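# Fold a napkin diagonally into a flat triangle

## Task

Fold the napkin along its diagonal so that one corner lands on the opposite one, within about a thumb's width. The result must be a low triangle whose three points are spread to full size and lie flat away from the fold. The whole napkin must rest on the table, touching no arm base or mounting hardware, and must stay folded without the robot holding it. The carried corner may be placed or dropped into position, but the task fails if the cloth slips out of a gripper while that gripper is moving sideways fast enough to throw it, even if the other gripper catches it. Once the scene has settled after you finish, both arms, hands included, must be up in the air and touching nothing for the final second.

## Robot and tools

ROBOT. There are two arms, left_arm and right_arm, each with six joints and a parallel two-finger gripper. Every per-joint list, whether in a row you send or in a result, uses this order: shoulder, elbow, waist, wrist pitch, wrist yaw, wrist roll. The gripper value comes after those six.

FRAME. Gripper poses in results share one scene frame. The origin is on the tabletop midway between the arms, +x points out over the table, +z points up, and left_arm sits on the +y side. The names left and right refer to the arms, not to sides of an image. Positions are in metres and orientations are quaternions in wxyz order. The reported position is the point between the finger pads, about 1 cm behind the tips, and it can be off, more so at long reach. The fingers point along the gripper's +z axis and close along its y axis.

ROWS. A row always has 14 numbers, each in [-1, 1], even if only one arm moves. The first seven are for left_arm: six joint values, then its opening. The next seven are the same for right_arm. The joint values are scaled offsets, not angles. A value of 1.0 equals 1.202 rad for the waist, 1.258 for the shoulder, 1.238 for the elbow, 2.073 for wrist pitch, and 2.022 for wrist yaw and for wrist roll. The opening is absolute: +1 is fully open and -1 is closed.

execute_actions(actions). actions is a list of actions. Each action is a table of up to 15 rows, and each row runs for one 1/30 s control step. If a table has fewer than 15 rows, its last row repeats until 15 steps are done. Within an action, every row's joint values are offsets from the angles the joints had when that action began, not from the previous row. For the first action of a call, they are offsets from the last reported angles. An empty list just returns the current state and images.

move(target, speed, blocking). target is one 14-number row. Its joint values are offsets from the Joint positions in the most recent result that showed them. All joints travel along paths that finish together, so each gripper follows a curve. Paths take between 0.5 and 10 s; a move longer than that stops short of its target. speed, from 0.01 to 2 rad/s (default 0.5), caps the joint with the farthest to go. Paths do not avoid obstacles or the other arm. A faster move hits harder on contact, and a target set deeper past a contact presses harder. Openings are sent at the start. The result adds a move: line giving how it ended (done, off_target, moving, held, fault), whether limits blocked any steps (limits=held or limits=none), and each arm's joint farthest from target. With blocking=false you get a result after 0.5 s. Until a result shows the move has ended, execute_actions and move are refused, so call wait (for example wait(0)) or stop first.

wait(seconds): 0 to 10 s. The arms hold their last command and any running move continues; the wait returns early if the move ends. stop() brakes a running move, which needs room to do so, though the fingers keep going. zoom_image(camera, region) enlarges [x0, y0, x1, y1] pixels, at most 504x504, from cam_high, cam_low, cam_left_wrist or cam_right_wrist; each image is 504x504 and (0,0) is the top-left corner. finished_scene(scene) ends the current scene, given by its number, and cannot be undone. Only call it once the fold is finished and the arms are clear.

LIMITS. Stated ranges in rad are: waist -2.618 to 3.054, shoulder 0.000 to 3.142, elbow 0.000 to 3.142, wrist pitch -1.571 to 1.571, wrist yaw -1.571 to 1.571, wrist roll -2.094 to 2.094. The true ends may differ by up to 0.036 rad. An action that pushes a joint more than 0.036 rad beyond its range is refused for both arms. If the first action in a call is bad, nothing in that call runs. A joint asked to go past its real end stops there, and the result says "joint sent to its limit".

MOTION. Each step's target can lead the measured angle by at most 0.202 rad (waist), 0.258 (shoulder), 0.238 (elbow), 0.573 (wrist pitch) or 0.522 (wrist yaw and roll). Targets are also scaled back if they would shift the gripper more than 70 mm from where it is. Large changes therefore need several actions, and you should re-command whatever is unfinished. Sending zero offsets lets an arm droop. To hold an arm steady, send the offsets to the angles you want, then zeros, and raise the aim if it still sags. "joint command not followed" means a clearance check altered some joint targets.

RESULTS. Each result shows the state line with both gripper poses, Joint positions and Joint velocities (the last item per arm is the finger gap in m; fully open is 0.094 m), Joint targets, grip_measured on the command scale, joint torques (offset and noisy), and camera images.

GRIPPING. To hold something, command an opening below grip_measured: about 0.03 below grips firmly, less grips lightly. Readings can be off by about 1 mm. Thin cloth is gripped less firmly.

CAUTIONS. Never fling the napkin: slow the sideways motion before releasing it, or lower the corner before opening. Avoid arm-to-arm collisions, slams, drops and hard pushes into the table. Holding loads heats the motors. A MOTOR HOT line appears at 75 °C; at 90 °C the arm stops for 10 s; at 100 °C it goes limp and falls. The simulation keeps running while you compose each reply, with the last command held. Finish with both grippers open and lifted clear of the cloth and table.

Each tool is called after "Request:" by a JSON object that holds its "method" and its "body", one argument or row to a line.

## Session

Request:
{"method": "execute_actions", "body": {
  "actions": []
}}

Scene clock: 0.00 s.
left_arm: end_effector_position=(+0.3538, +0.3678, +0.4057) grip_measured=+1.000 end_effector_quat_wxyz=(+0.705, +0.007, +0.710, +0.001) | right_arm: end_effector_position=(+0.4202, +0.0073, +0.1423) grip_measured=-0.974 end_effector_quat_wxyz=(+0.301, -0.299, +0.900, +0.101)
Joint names: [shoulder, elbow, waist, wrist pitch, wrist yaw, wrist roll]
Joint positions: left_arm=[ 1.036  1.043  0.003 -0.014 -0.004  0.01   0.094] | right_arm=[ 1.787  1.406  0.546 -0.544 -0.036 -0.045  0.001]
Joint velocities: left_arm=[-0.012  0.002 -0.002 -0.051 -0.022 -0.037  0.   ] | right_arm=[-0.002 -0.007  0.017 -0.007 -0.022  0.007  0.   ]
Joint torques (N m, as the arm reports them, + toward a larger angle): no reading
Motor temperatures (°C, as the motors report them): left_arm=[28 26 26 27 27 28] | right_arm=[27 27 30 28 28 27]
Joint targets: left_arm=[1.027 1.057 0.003 -0.003 -0.004 0.008] | right_arm=[1.770 1.420 0.546 -0.534 -0.039 -0.044]

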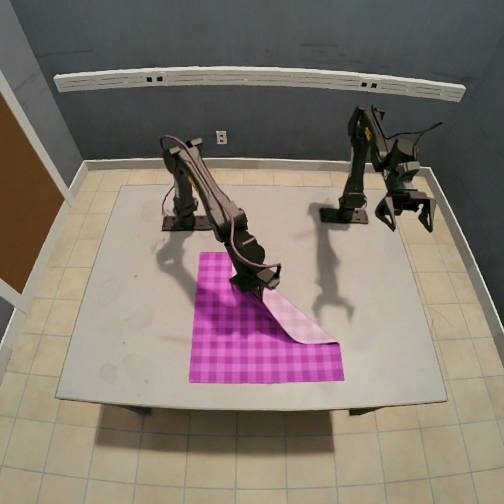

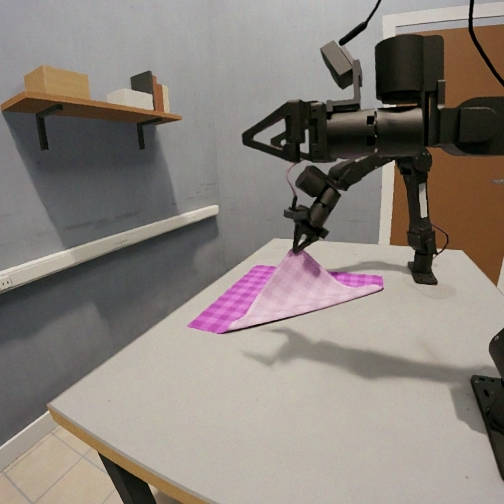

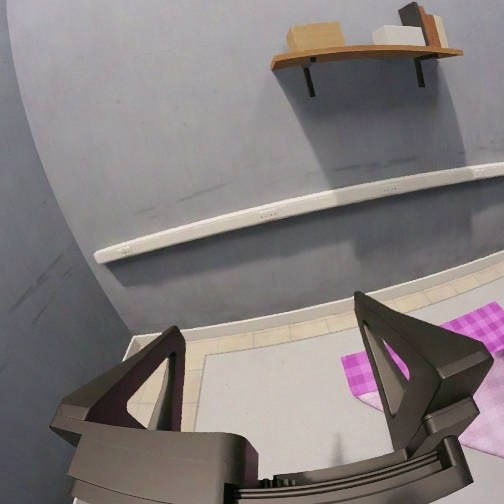

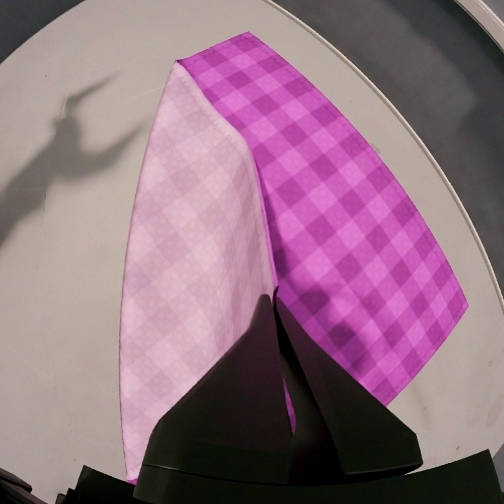

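Request:
{"method": "move", "body": {
  "target": [-0.007,0.011,0,0.005,0,0,1, 0.397,0.425,-0.318,0.007,0,0,-1],
  "speed": 0.3
}}

Scene clock: 17.33 s.
left_arm: end_effector_position=(+0.3538, +0.3678, +0.4056) grip_measured=+1.000 end_effector_quat_wxyz=(+0.705, +0.007, +0.710, +0.001) | right_arm: end_effector_position=(+0.6035, -0.1364, +0.0741) grip_measured=-0.974 end_effector_quat_wxyz=(+0.305, -0.122, +0.944, +0.040)
Joint names: [shoulder, elbow, waist, wrist pitch, wrist yaw, wrist roll]
Joint positions: left_arm=[ 1.036  1.043  0.003 -0.014 -0.004  0.01   0.094] | right_arm=[ 2.296  1.895  0.163 -0.546 -0.035 -0.045  0.001]
Joint velocities: left_arm=[ 0.017 -0.007 -0.002 -0.095 -0.051 -0.007  0.   ] | right_arm=[-0.017 -0.002  0.002  0.022 -0.051  0.007 -0.001]
Joint torques (N m, as the arm reports them, + toward a larger angle): left_arm=[-2.8   7.46  0.05  1.7   0.03 -0.01] | right_arm=[-13.8   11.83   0.13   1.55  -0.01  -0.02]
Motor temperatures (°C, as the motors report them): left_arm=[28 28 26 31 27 28] | right_arm=[32 30 30 30 28 27]
Joint targets: left_arm=[1.028 1.057 0.003 -0.003 -0.004 0.010] | right_arm=[2.287 1.932 0.164 -0.530 -0.036 -0.045]
move: off_target (right_arm); limits=none; left_arm: farthest joint: the elbow, 0.014 radians from its target (0.014 radians at the start); right_arm: farthest joint: the elbow, 0.038 radians from its target (0.527 radians at the start)

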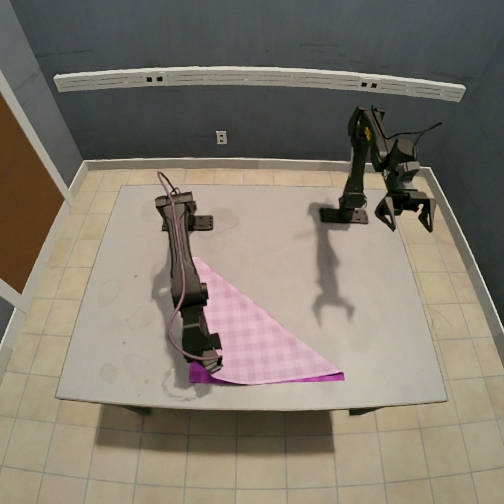

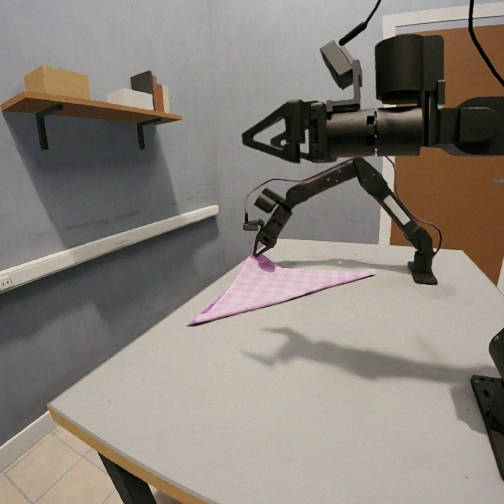

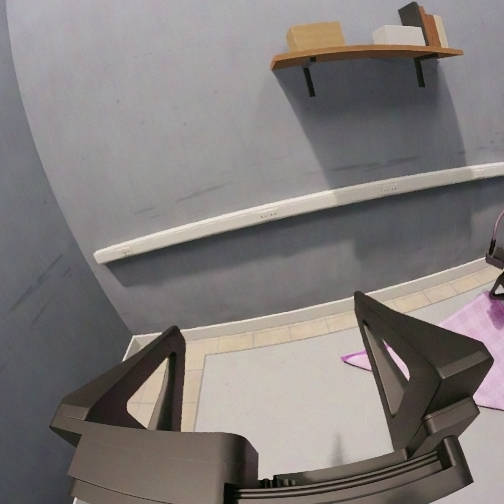

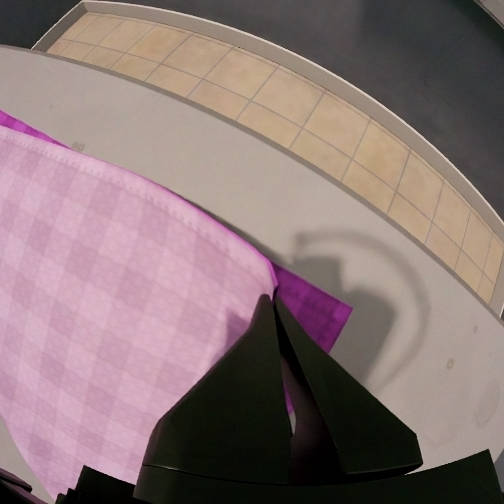

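Request:
{"method": "zoom_image", "body": {
  "camera": "cam_high",
  "region": [140, 230, 360, 410]
}}

Request:
{"method": "zoom_image", "body": {
  "camera": "cam_low",
  "region": [180, 200, 400, 340]
}}

Region (140, 230, 360, 410) of cam_high's 504x504 image, scaled by 2.291, with more detail than that image has; it fills the top 412 rows of this view, and the rest is white.

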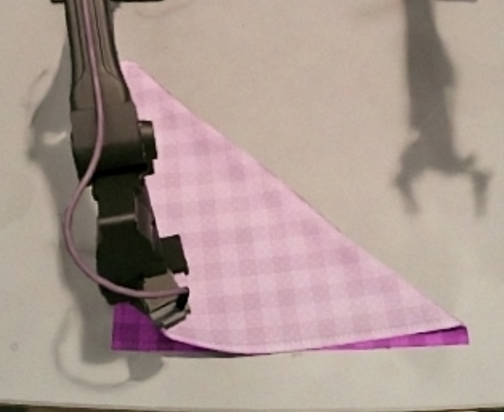

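Region (180, 200, 400, 340) of cam_low's 504x504 image, scaled by 2.291, with more detail than that image has; it fills the top 321 rows of this view, and the rest is white.

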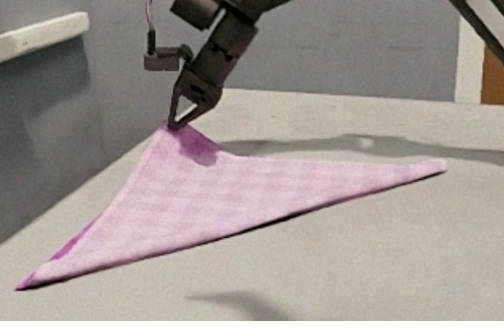

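Request:
{"method": "move", "body": {
  "target": [-0.007,0.011,0,0.005,0,0,1, 0.053,0.03,-0.048,0.008,0,0,-1],
  "speed": 0.1
}}

Request:
{"method": "zoom_image", "body": {
  "camera": "cam_high",
  "region": [140, 230, 360, 410]
}}

Scene clock: 22.33 s.
left_arm: end_effector_position=(+0.3538, +0.3678, +0.4056) grip_measured=+1.000 end_effector_quat_wxyz=(+0.705, +0.007, +0.710, +0.001) | right_arm: end_effector_position=(+0.6046, -0.1676, +0.0332) grip_measured=-0.974 end_effector_quat_wxyz=(+0.271, -0.098, +0.957, +0.031)
Joint names: [shoulder, elbow, waist, wrist pitch, wrist yaw, wrist roll]
Joint positions: left_arm=[ 1.036  1.043  0.003 -0.014 -0.004  0.01   0.094] | right_arm=[ 2.368  1.895  0.11  -0.546 -0.035 -0.045  0.001]
Joint velocities: left_arm=[-0.002 -0.012 -0.007  0.022 -0.051  0.066  0.   ] | right_arm=[-0.012  0.022 -0.007 -0.037  0.007 -0.051 -0.   ]
Joint torques (N m, as the arm reports them, + toward a larger angle): left_arm=[-2.84  7.46  0.    1.69  0.    0.01] | right_arm=[-13.87  11.6   -0.5    1.46  -0.01  -0.02]
Motor temperatures (°C, as the motors report them): left_arm=[28 29 26 32 27 28] | right_arm=[33 31 30 31 28 27]
Joint targets: left_arm=[1.028 1.057 0.003 -0.003 -0.004 0.010] | right_arm=[2.362 1.932 0.105 -0.529 -0.035 -0.045]
move: off_target (right_arm); limits=none; left_arm: farthest joint: the elbow, 0.014 radians from its target (0.014 radians at the start); right_arm: farthest joint: the elbow, 0.038 radians from its target (0.038 radians at the start)

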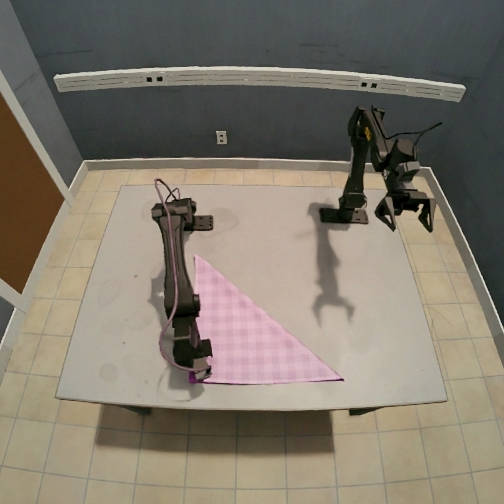

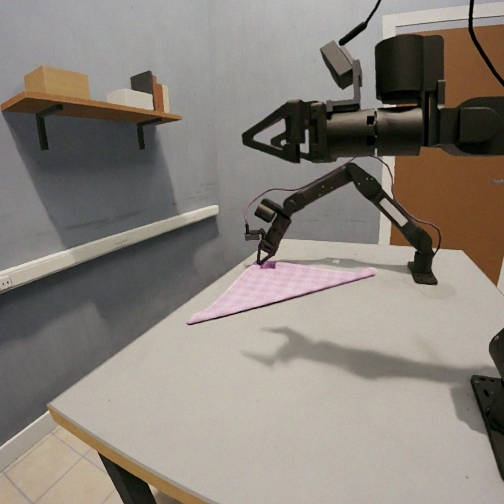

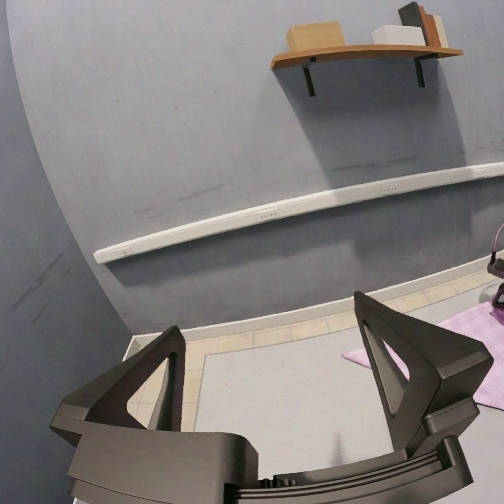

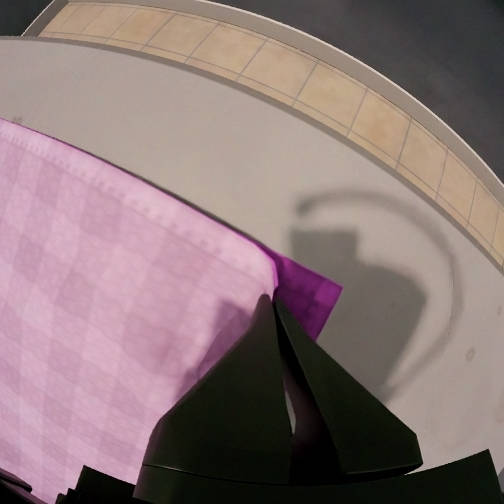

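Region (140, 230, 360, 410) of cam_high's 504x504 image, scaled by 2.291, with more detail than that image has; it fills the top 412 rows of this view, and the rest is white.

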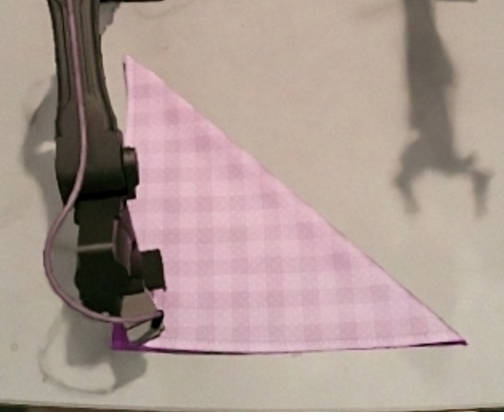

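Request:
{"method": "move", "body": {
  "target": [-0.007,0.011,0,0.005,0,0,1, 0.012,0.03,-0.012,0.008,0,0,-1],
  "speed": 0.06
}}

Request:
{"method": "execute_actions", "body": {
  "actions": [
    [[-0.007,0.011,0,0.005,0,0,1, -0.004,0.03,0,0.008,0,0,-0.6],[-0.007,0.011,0,0.005,0,0,1, -0.004,0.03,0,0.008,0,0,0.2]]
  ]
}}

Scene clock: 24.47 s.
left_arm: end_effector_position=(+0.3538, +0.3678, +0.4055) grip_measured=+1.000 end_effector_quat_wxyz=(+0.704, +0.007, +0.710, +0.001) | right_arm: end_effector_position=(+0.6035, -0.1716, +0.0227) grip_measured=-0.974 end_effector_quat_wxyz=(+0.262, -0.095, +0.960, +0.030)
Joint names: [shoulder, elbow, waist, wrist pitch, wrist yaw, wrist roll]
Joint positions: left_arm=[ 1.036  1.043  0.003 -0.014 -0.004  0.01   0.094] | right_arm=[ 2.387  1.895  0.104 -0.546 -0.035 -0.045  0.001]
Joint velocities: left_arm=[ 0.012  0.017 -0.007  0.022 -0.007  0.007  0.   ] | right_arm=[ 0.007 -0.002  0.007 -0.081 -0.007 -0.037  0.   ]
Joint torques (N m, as the arm reports them, + toward a larger angle): left_arm=[-2.82  7.45  0.01  1.69  0.   -0.02] | right_arm=[-13.77  11.55  -0.72   1.43   0.    -0.02]
Motor temperatures (°C, as the motors report them): left_arm=[28 29 26 32 27 28] | right_arm=[34 31 30 31 28 27]
Joint targets: left_arm=[1.028 1.057 0.003 -0.004 -0.004 0.010] | right_arm=[2.383 1.932 0.096 -0.529 -0.035 -0.045]
move: off_target (right_arm); limits=none; left_arm: farthest joint: the elbow, 0.014 radians from its target (0.014 radians at the start); right_arm: farthest joint: the elbow, 0.038 radians from its target (0.038 radians at the start)

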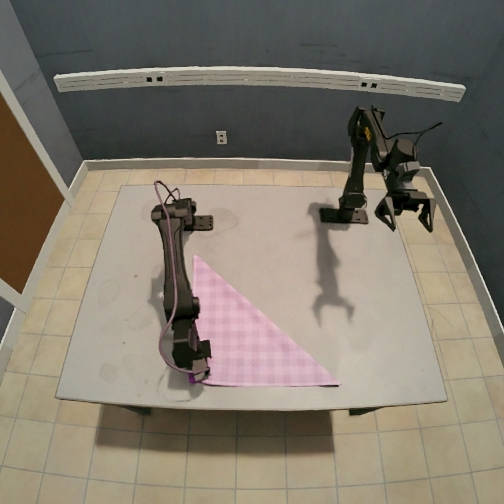

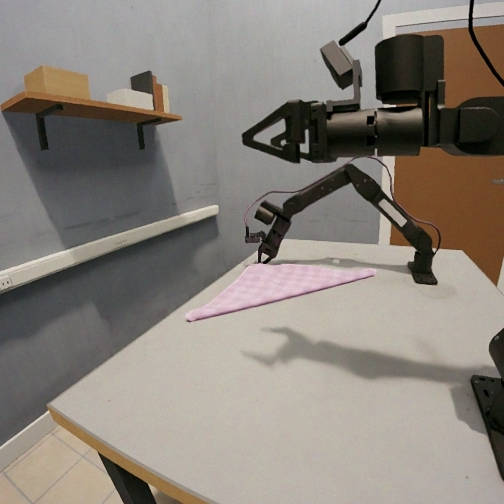

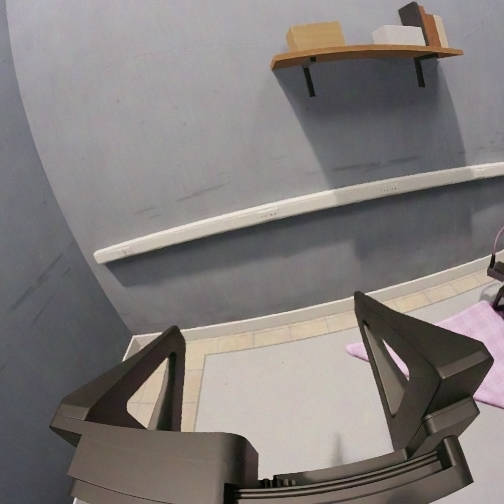

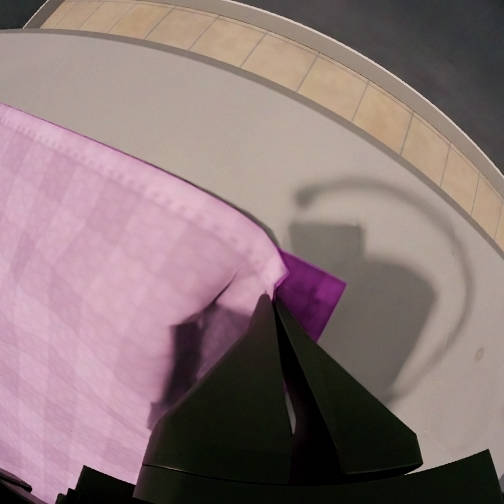

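Scene clock: 24.97 s.
left_arm: end_effector_position=(+0.3538, +0.3678, +0.4055) grip_measured=+1.000 end_effector_quat_wxyz=(+0.704, +0.007, +0.710, +0.001) | right_arm: end_effector_position=(+0.6035, -0.1716, +0.0227) grip_measured=+0.198 end_effector_quat_wxyz=(+0.262, -0.095, +0.960, +0.030)
Joint names: [shoulder, elbow, waist, wrist pitch, wrist yaw, wrist roll]
Joint positions: left_arm=[ 1.036  1.043  0.003 -0.014 -0.004  0.01   0.094] | right_arm=[ 2.387  1.895  0.104 -0.546 -0.035 -0.045  0.056]
Joint velocities: left_arm=[-0.002  0.022  0.002 -0.022  0.051 -0.051  0.   ] | right_arm=[-0.002 -0.002 -0.002  0.022 -0.037 -0.007 -0.   ]
Joint torques (N m, as the arm reports them, + toward a larger angle): left_arm=[-2.85  7.47 -0.04  1.69 -0.01 -0.01] | right_arm=[-13.9   11.56   0.03   1.43   0.    -0.02]
Motor temperatures (°C, as the motors report them): left_arm=[28 29 26 32 27 28] | right_arm=[34 31 30 31 28 27]
Joint targets: left_arm=[1.028 1.057 0.003 -0.004 -0.004 0.010] | right_arm=[2.382 1.932 0.104 -0.529 -0.035 -0.045]

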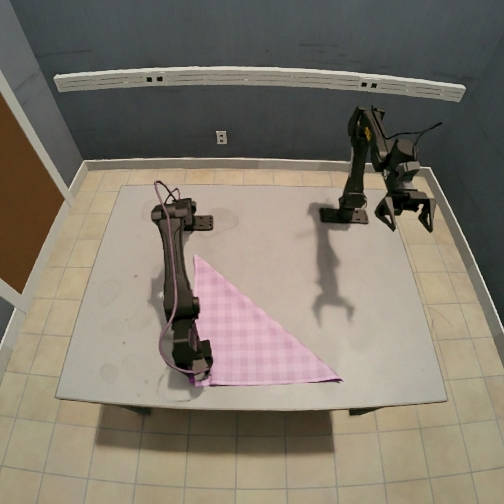

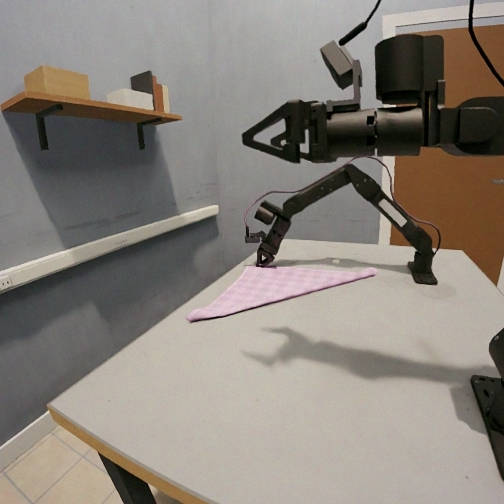

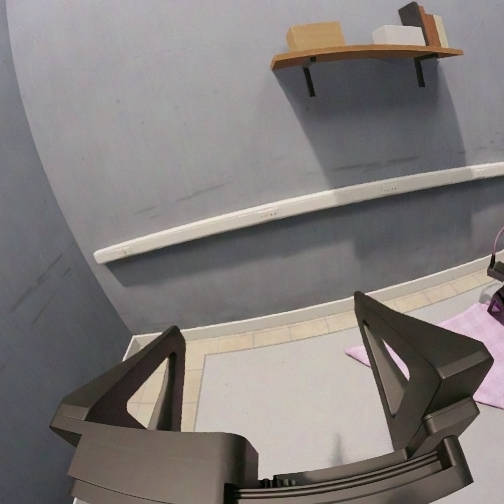

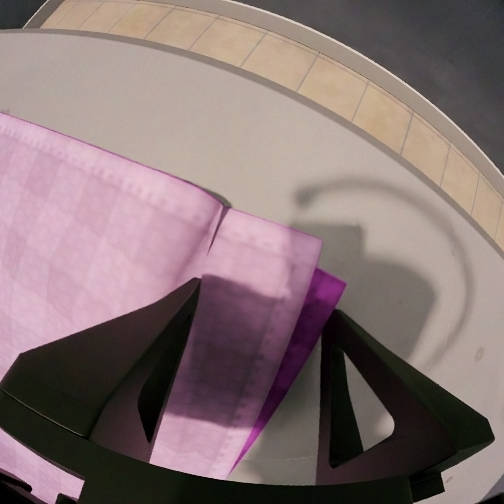

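Lift away and look.

Request:
{"method": "move", "body": {
  "target": [-0.007,0.011,0,0.005,0,0,1, -0.2,0.03,-0.1,0.008,0,0,0.2],
  "speed": 0.3
}}

Request:
{"method": "zoom_image", "body": {
  "camera": "cam_high",
  "region": [140, 230, 360, 410]
}}

Scene clock: 26.83 s.
left_arm: end_effector_position=(+0.3538, +0.3678, +0.4055) grip_measured=+1.000 end_effector_quat_wxyz=(+0.704, +0.007, +0.710, +0.001) | right_arm: end_effector_position=(+0.6189, -0.2397, +0.1534) grip_measured=+0.198 end_effector_quat_wxyz=(+0.373, -0.039, +0.927, +0.012)
Joint names: [shoulder, elbow, waist, wrist pitch, wrist yaw, wrist roll]
Joint positions: left_arm=[ 1.036  1.043  0.003 -0.014 -0.004  0.01   0.094] | right_arm=[ 2.163  1.903 -0.014 -0.546 -0.035 -0.045  0.056]
Joint velocities: left_arm=[-0.002 -0.012 -0.002 -0.066 -0.066 -0.007  0.   ] | right_arm=[-0.012 -0.007  0.007 -0.051 -0.022 -0.007  0.001]
Joint torques (N m, as the arm reports them, + toward a larger angle): left_arm=[-2.87  7.51  0.02  1.68  0.01  0.  ] | right_arm=[-14.46  11.34  -0.18   1.76   0.    -0.02]
Motor temperatures (°C, as the motors report them): left_arm=[28 29 26 32 27 28] | right_arm=[35 31 30 31 28 27]
Joint targets: left_arm=[1.028 1.057 0.003 -0.004 -0.004 0.010] | right_arm=[2.135 1.932 -0.016 -0.529 -0.035 -0.045]
move: off_target (right_arm); limits=none; left_arm: farthest joint: the elbow, 0.014 radians from its target (0.014 radians at the start); right_arm: farthest joint: the elbow, 0.029 radians from its target (0.038 radians at the start)

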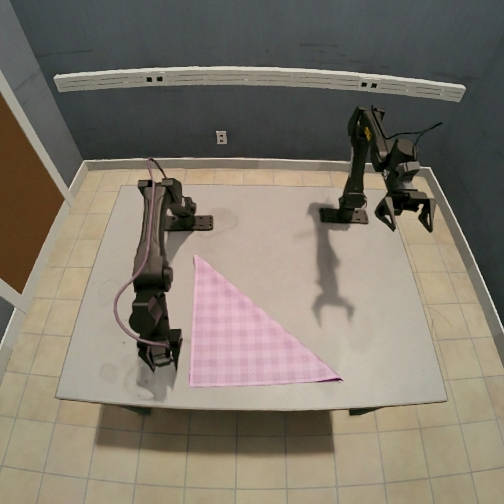

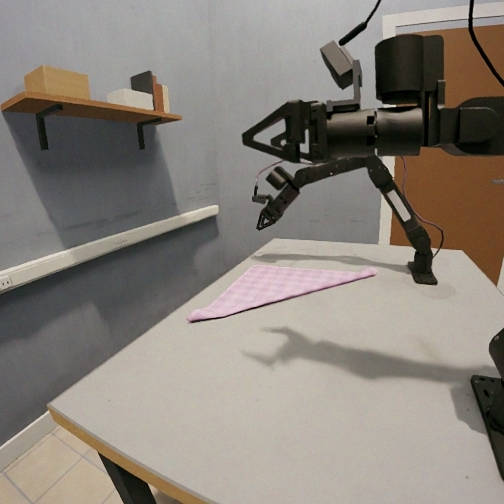

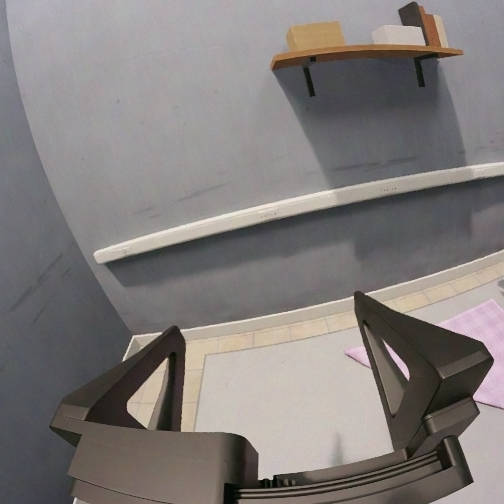

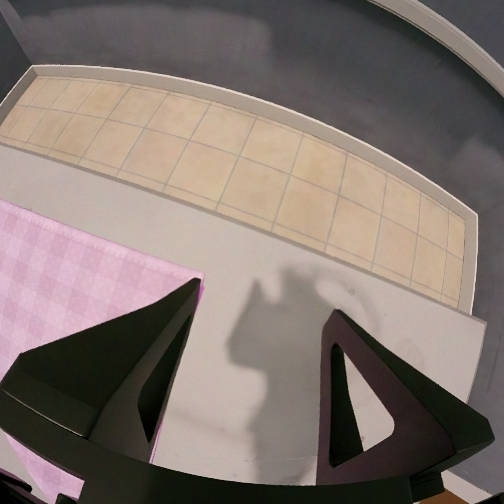

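Region (140, 230, 360, 410) of cam_high's 504x504 image, scaled by 2.291, with more detail than that image has; it fills the top 412 rows of this view, and the rest is white.

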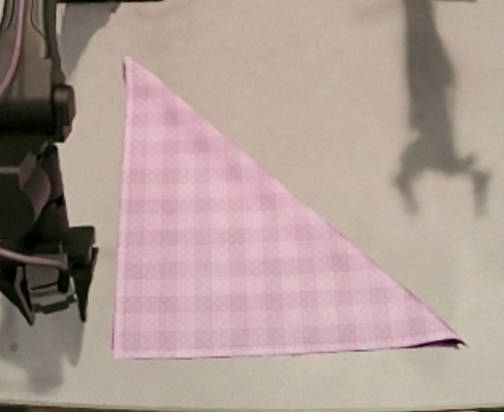

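Request:
{"method": "finished_scene", "body": {
  "scene": 1
}}

The scene is finished: the task was done.


## Next scene

The same job, from a new start.

Request:
{"method": "execute_actions", "body": {
  "actions": []
}}

Scene clock: 0.00 s.
left_arm: end_effector_position=(+0.3538, +0.3678, +0.4058) grip_measured=+1.000 end_effector_quat_wxyz=(+0.705, +0.007, +0.709, +0.001) | right_arm: end_effector_position=(+0.4195, -0.1298, +0.1431) grip_measured=-0.975 end_effector_quat_wxyz=(+0.309, -0.192, +0.929, +0.063)
Joint names: [shoulder, elbow, waist, wrist pitch, wrist yaw, wrist roll]
Joint positions: left_arm=[ 1.036  1.043  0.003 -0.013 -0.004  0.01   0.094] | right_arm=[ 1.556  1.155  0.254 -0.531 -0.067 -0.092  0.001]
Joint velocities: left_arm=[ 0.022 -0.027 -0.002 -0.007  0.051  0.037  0.   ] | right_arm=[-0.002 -0.007  0.002 -0.022  0.022 -0.007 -0.   ]
Joint torques (N m, as the arm reports them, + toward a larger angle): no reading
Motor temperatures (°C, as the motors report them): left_arm=[28 27 26 29 27 28] | right_arm=[29 28 30 29 28 27]
Joint targets: left_arm=[1.026 1.059 0.003 0.001 -0.004 0.008] | right_arm=[1.541 1.171 0.254 -0.520 -0.071 -0.091]

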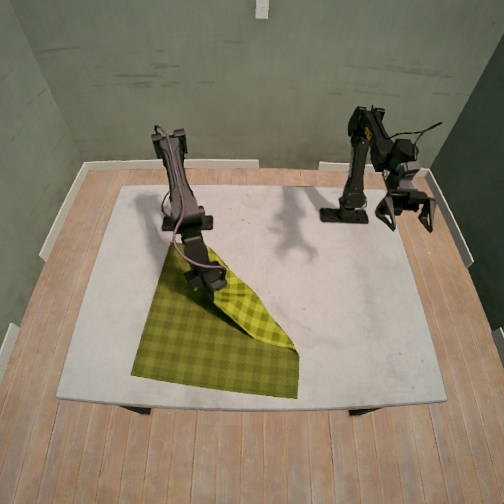

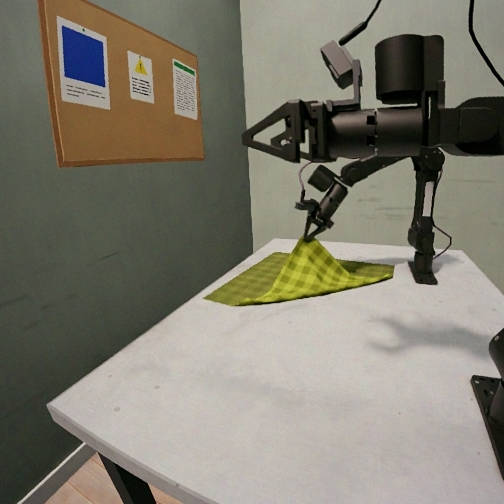

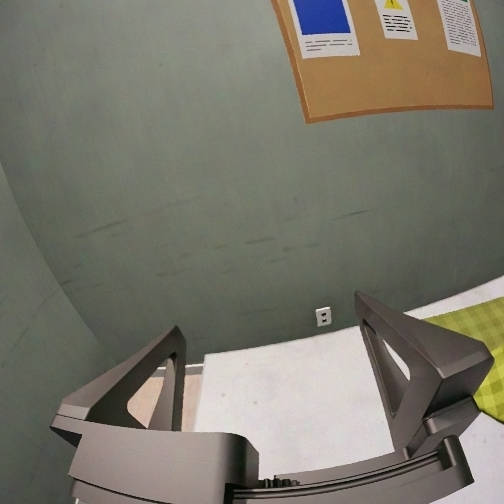

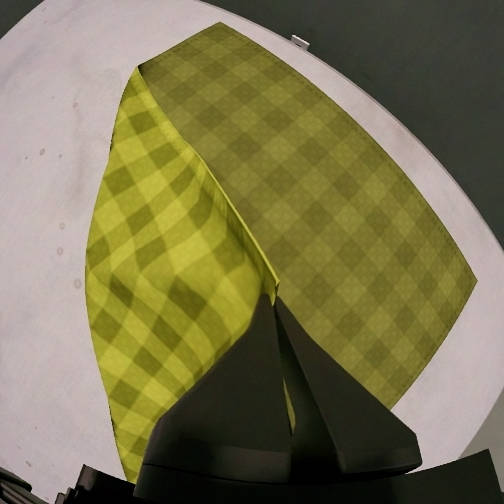

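Request:
{"method": "move", "body": {
  "target": [-0.008,0.013,0,0.007,0,0,1, 0.568,0.549,-0.364,0.0125,0,0,-1],
  "speed": 0.4
}}

Request:
{"method": "zoom_image", "body": {
  "camera": "cam_high",
  "region": [90, 220, 320, 410]
}}

Scene clock: 5.70 s.
left_arm: end_effector_position=(+0.3538, +0.3678, +0.4047) grip_measured=+1.000 end_effector_quat_wxyz=(+0.703, +0.007, +0.711, +0.001) | right_arm: end_effector_position=(+0.5921, -0.3319, +0.0470) grip_measured=-0.975 end_effector_quat_wxyz=(+0.277, +0.017, +0.961, -0.002)
Joint names: [shoulder, elbow, waist, wrist pitch, wrist yaw, wrist roll]
Joint positions: left_arm=[ 1.036  1.043  0.003 -0.017 -0.004  0.01   0.094] | right_arm=[ 2.283  1.798 -0.185 -0.527 -0.065 -0.092  0.001]
Joint velocities: left_arm=[-0.007 -0.012  0.012 -0.007 -0.007  0.007  0.   ] | right_arm=[-0.017 -0.022 -0.017 -0.081 -0.007 -0.037 -0.001]
Joint torques (N m, as the arm reports them, + toward a larger angle): left_arm=[-2.86  7.49 -0.07  1.73  0.02  0.02] | right_arm=[-13.69  11.59   0.18   1.52  -0.02  -0.02]
Motor temperatures (°C, as the motors report them): left_arm=[28 28 26 31 27 28] | right_arm=[30 29 30 30 28 27]
Joint targets: left_arm=[1.026 1.059 0.003 0.001 -0.004 0.010] | right_arm=[2.271 1.835 -0.183 -0.505 -0.067 -0.092]
move: off_target (right_arm); limits=none; left_arm: farthest joint: the wrist pitch, 0.019 radians from its target (0.015 radians at the start); right_arm: farthest joint: the elbow, 0.037 radians from its target (0.679 radians at the start)

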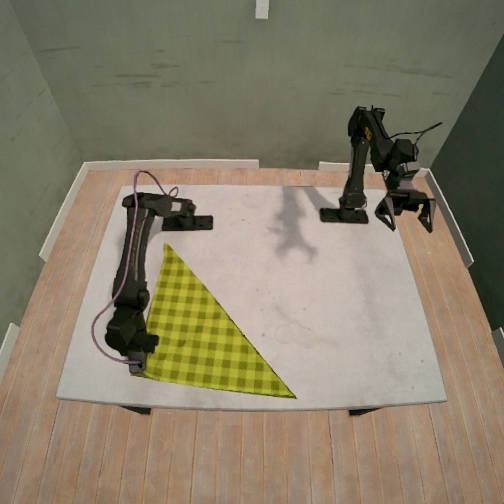

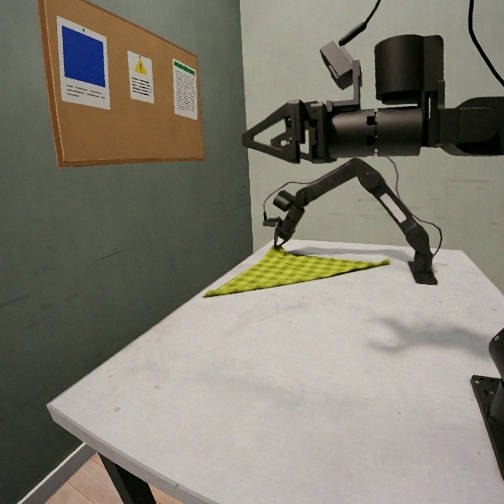

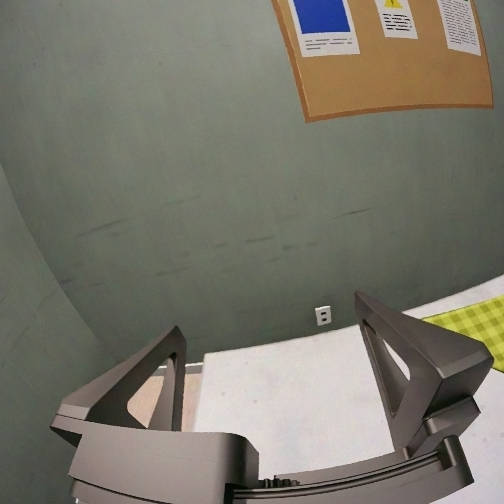

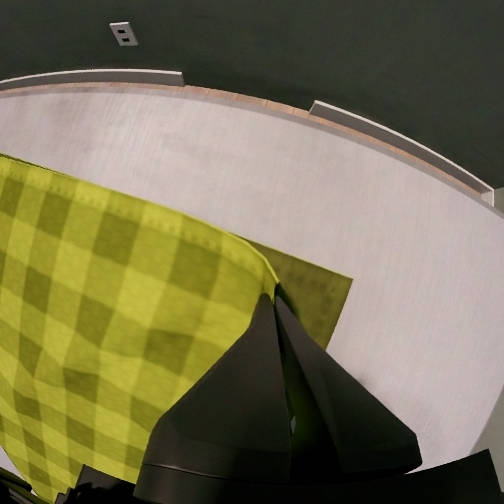

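Region (90, 220, 320, 410) of cam_high's 504x504 image, scaled by 2.191, with more detail than that image has; it fills the top 416 rows of this view, and the rest is white.

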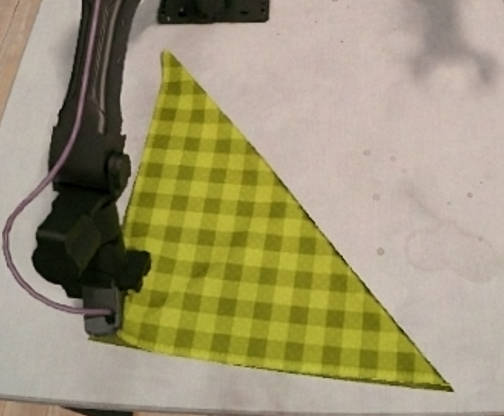

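Request:
{"method": "move", "body": {
  "target": [-0.008,0.013,0,0.009,0,0,1, 0.016,0.03,-0.02,0.0105,0,0,-1],
  "speed": 0.06
}}

Request:
{"method": "execute_actions", "body": {
  "actions": [
    [[-0.008,0.013,0,0.009,0,0,1, -0.004,0.03,0,0.0105,0,0,-0.6],[-0.008,0.013,0,0.009,0,0,1, -0.004,0.03,0,0.0105,0,0,0.2]]
  ]
}}

Request:
{"method": "move", "body": {
  "target": [-0.008,0.013,0,0.009,0,0,1, -0.2,0.03,-0.1,0.0105,0,0,0.2],
  "speed": 0.3
}}

Request:
{"method": "zoom_image", "body": {
  "camera": "cam_high",
  "region": [90, 220, 320, 410]
}}

Scene clock: 9.33 s.
left_arm: end_effector_position=(+0.3538, +0.3678, +0.4042) grip_measured=+1.000 end_effector_quat_wxyz=(+0.702, +0.007, +0.712, +0.001) | right_arm: end_effector_position=(+0.5889, -0.3417, +0.0338) grip_measured=-0.975 end_effector_quat_wxyz=(+0.266, +0.026, +0.964, -0.002)
Joint names: [shoulder, elbow, waist, wrist pitch, wrist yaw, wrist roll]
Joint positions: left_arm=[ 1.036  1.043  0.003 -0.02  -0.004  0.01   0.094] | right_arm=[ 2.307  1.798 -0.203 -0.527 -0.065 -0.092  0.001]
Joint velocities: left_arm=[-0.012 -0.012  0.002 -0.007 -0.037 -0.007  0.   ] | right_arm=[ 0.002 -0.002  0.002 -0.007 -0.095  0.022 -0.001]
Joint torques (N m, as the arm reports them, + toward a larger angle): left_arm=[-2.85  7.43  0.03  1.76  0.    0.01] | right_arm=[-13.16  11.53  -0.59   1.47  -0.02  -0.02]
Motor temperatures (°C, as the motors report them): left_arm=[28 28 26 31 27 28] | right_arm=[32 30 30 30 28 27]
Joint targets: left_arm=[1.026 1.059 0.003 0.001 -0.004 0.010] | right_arm=[2.303 1.835 -0.209 -0.505 -0.065 -0.092]
move: off_target (left_arm, right_arm); limits=none; left_arm: farthest joint: the wrist pitch, 0.021 radians from its target (0.019 radians at the start); right_arm: farthest joint: the elbow, 0.037 radians from its target (0.037 radians at the start)

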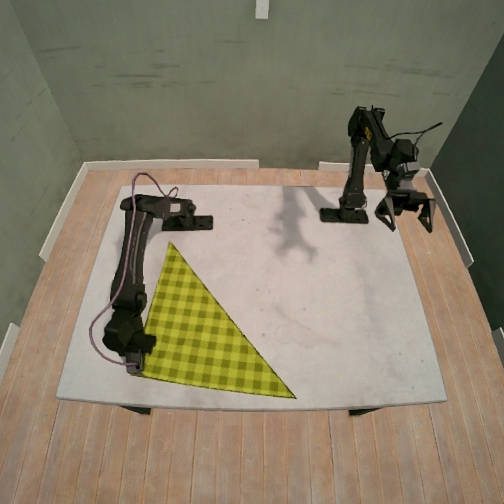

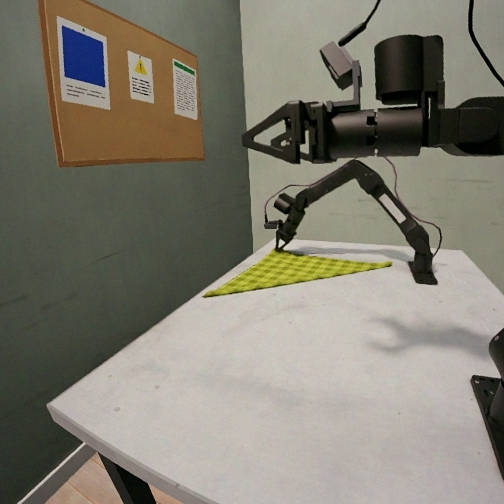

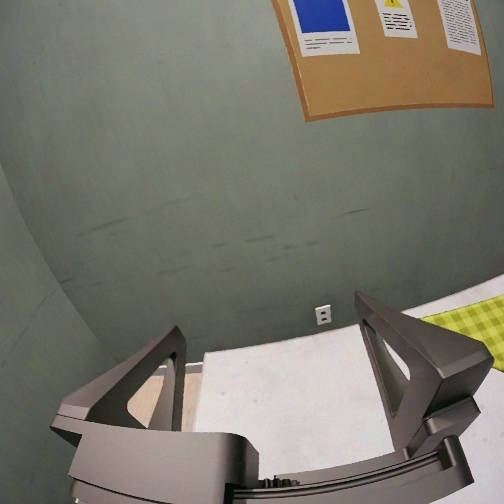

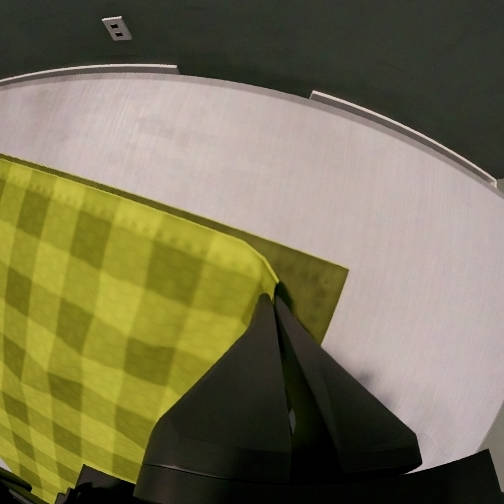

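Scene clock: 9.83 s.
left_arm: end_effector_position=(+0.3538, +0.3678, +0.4042) grip_measured=+1.000 end_effector_quat_wxyz=(+0.702, +0.007, +0.712, +0.001) | right_arm: end_effector_position=(+0.5889, -0.3417, +0.0338) grip_measured=+0.198 end_effector_quat_wxyz=(+0.266, +0.026, +0.964, -0.002)
Joint names: [shoulder, elbow, waist, wrist pitch, wrist yaw, wrist roll]
Joint positions: left_arm=[ 1.036  1.043  0.003 -0.02  -0.004  0.01   0.094] | right_arm=[ 2.307  1.798 -0.203 -0.527 -0.065 -0.092  0.056]
Joint velocities: left_arm=[ 0.002  0.007  0.012  0.022  0.022 -0.007  0.   ] | right_arm=[ 0.017  0.012 -0.002  0.007 -0.051 -0.007 -0.001]
Joint torques (N m, as the arm reports them, + toward a larger angle): left_arm=[-2.9   7.5   0.02  1.72 -0.01  0.02] | right_arm=[-13.23  11.55   0.02   1.47  -0.02  -0.02]
Motor temperatures (°C, as the motors report them): left_arm=[28 28 26 32 27 28] | right_arm=[32 30 30 30 28 27]
Joint targets: left_arm=[1.026 1.059 0.003 -0.001 -0.004 0.010] | right_arm=[2.302 1.835 -0.203 -0.505 -0.065 -0.092]

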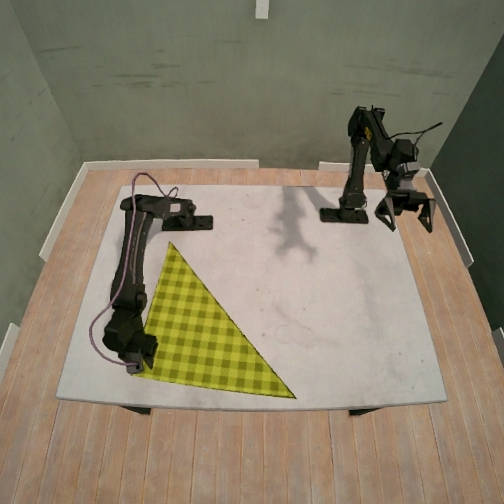

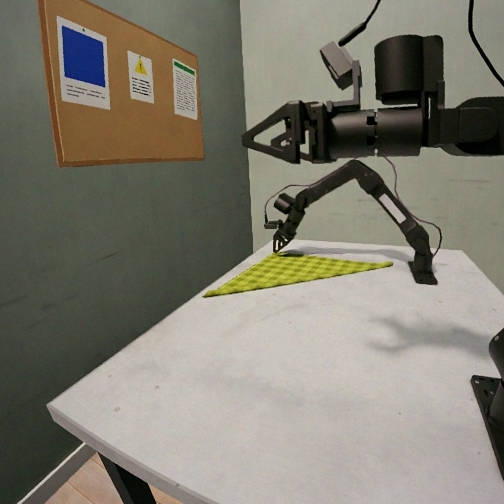

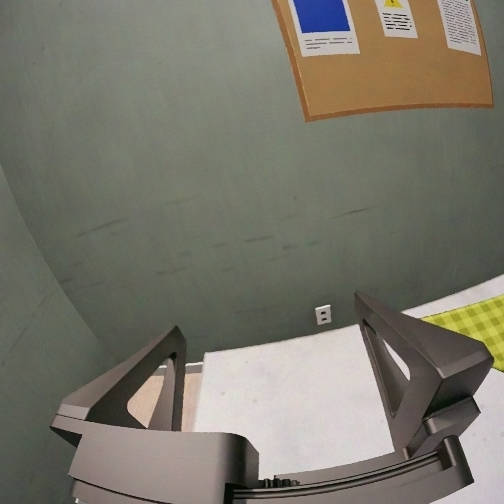

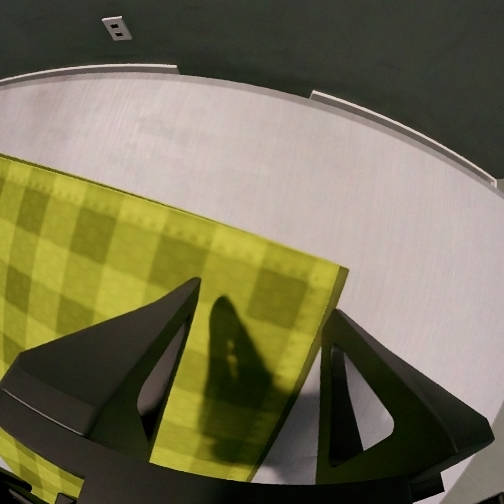

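Scene clock: 11.10 s.
left_arm: end_effector_position=(+0.3538, +0.3678, +0.4035) grip_measured=+1.000 end_effector_quat_wxyz=(+0.702, +0.007, +0.713, +0.001) | right_arm: end_effector_position=(+0.5825, -0.4089, +0.1596) grip_measured=+0.198 end_effector_quat_wxyz=(+0.372, +0.076, +0.924, -0.040)
Joint names: [shoulder, elbow, waist, wrist pitch, wrist yaw, wrist roll]
Joint positions: left_arm=[ 1.036  1.043  0.003 -0.022 -0.004  0.01   0.094] | right_arm=[ 2.086  1.806 -0.32  -0.526 -0.065 -0.092  0.056]
Joint velocities: left_arm=[ 0.002 -0.002 -0.007 -0.037  0.051 -0.022  0.   ] | right_arm=[ 0.027 -0.002 -0.007 -0.081  0.007 -0.007  0.   ]
Joint torques (N m, as the arm reports them, + toward a larger angle): left_arm=[-2.97  7.51 -0.01  1.75  0.01  0.01] | right_arm=[-13.87  11.29  -0.22   1.8    0.    -0.02]
Motor temperatures (°C, as the motors report them): left_arm=[28 28 26 32 27 28] | right_arm=[33 30 30 31 28 27]
Joint targets: left_arm=[1.026 1.059 0.003 -0.001 -0.004 0.010] | right_arm=[2.055 1.835 -0.323 -0.505 -0.065 -0.092]
move: off_target (left_arm, right_arm); limits=none; left_arm: farthest joint: the wrist pitch, 0.021 radians from its target (0.018 radians at the start); right_arm: farthest joint: the shoulder, 0.030 radians from its target (0.252 radians at the start)

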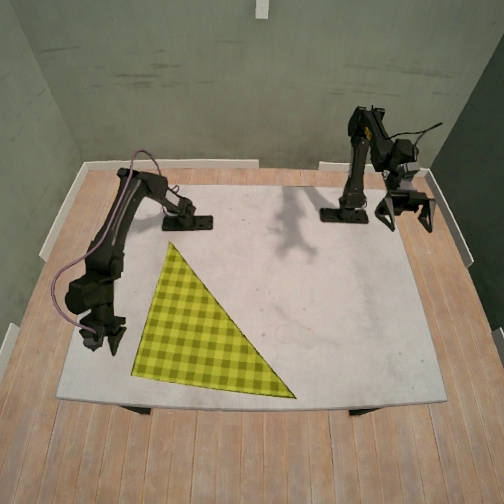

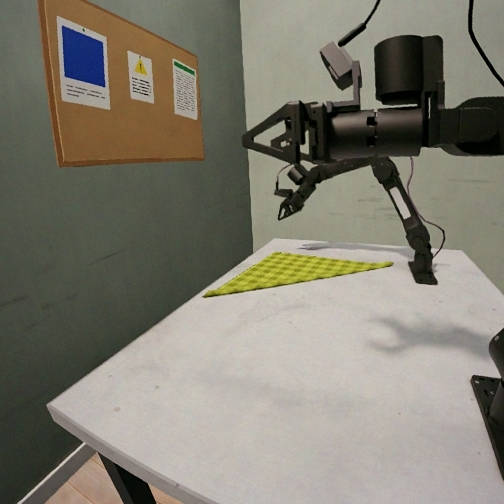

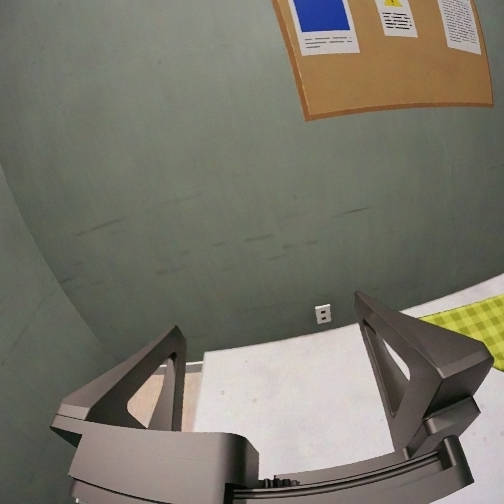

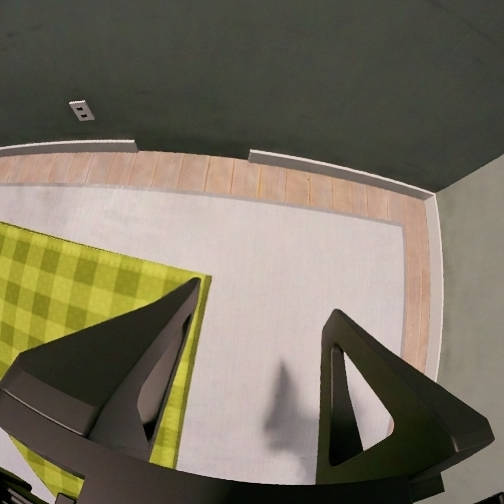

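Region (90, 220, 320, 410) of cam_high's 504x504 image, scaled by 2.191, with more detail than that image has; it fills the top 416 rows of this view, and the rest is white.

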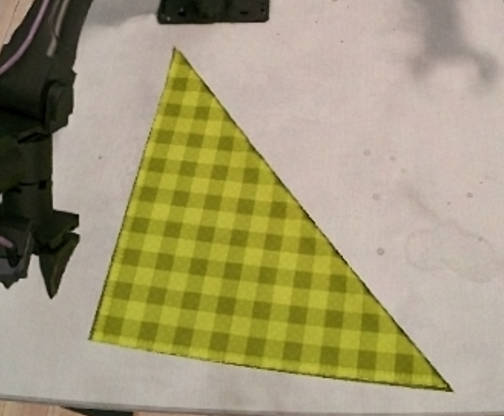

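Request:
{"method": "finished_scene", "body": {
  "scene": 2
}}

The scene is finished: the task was done.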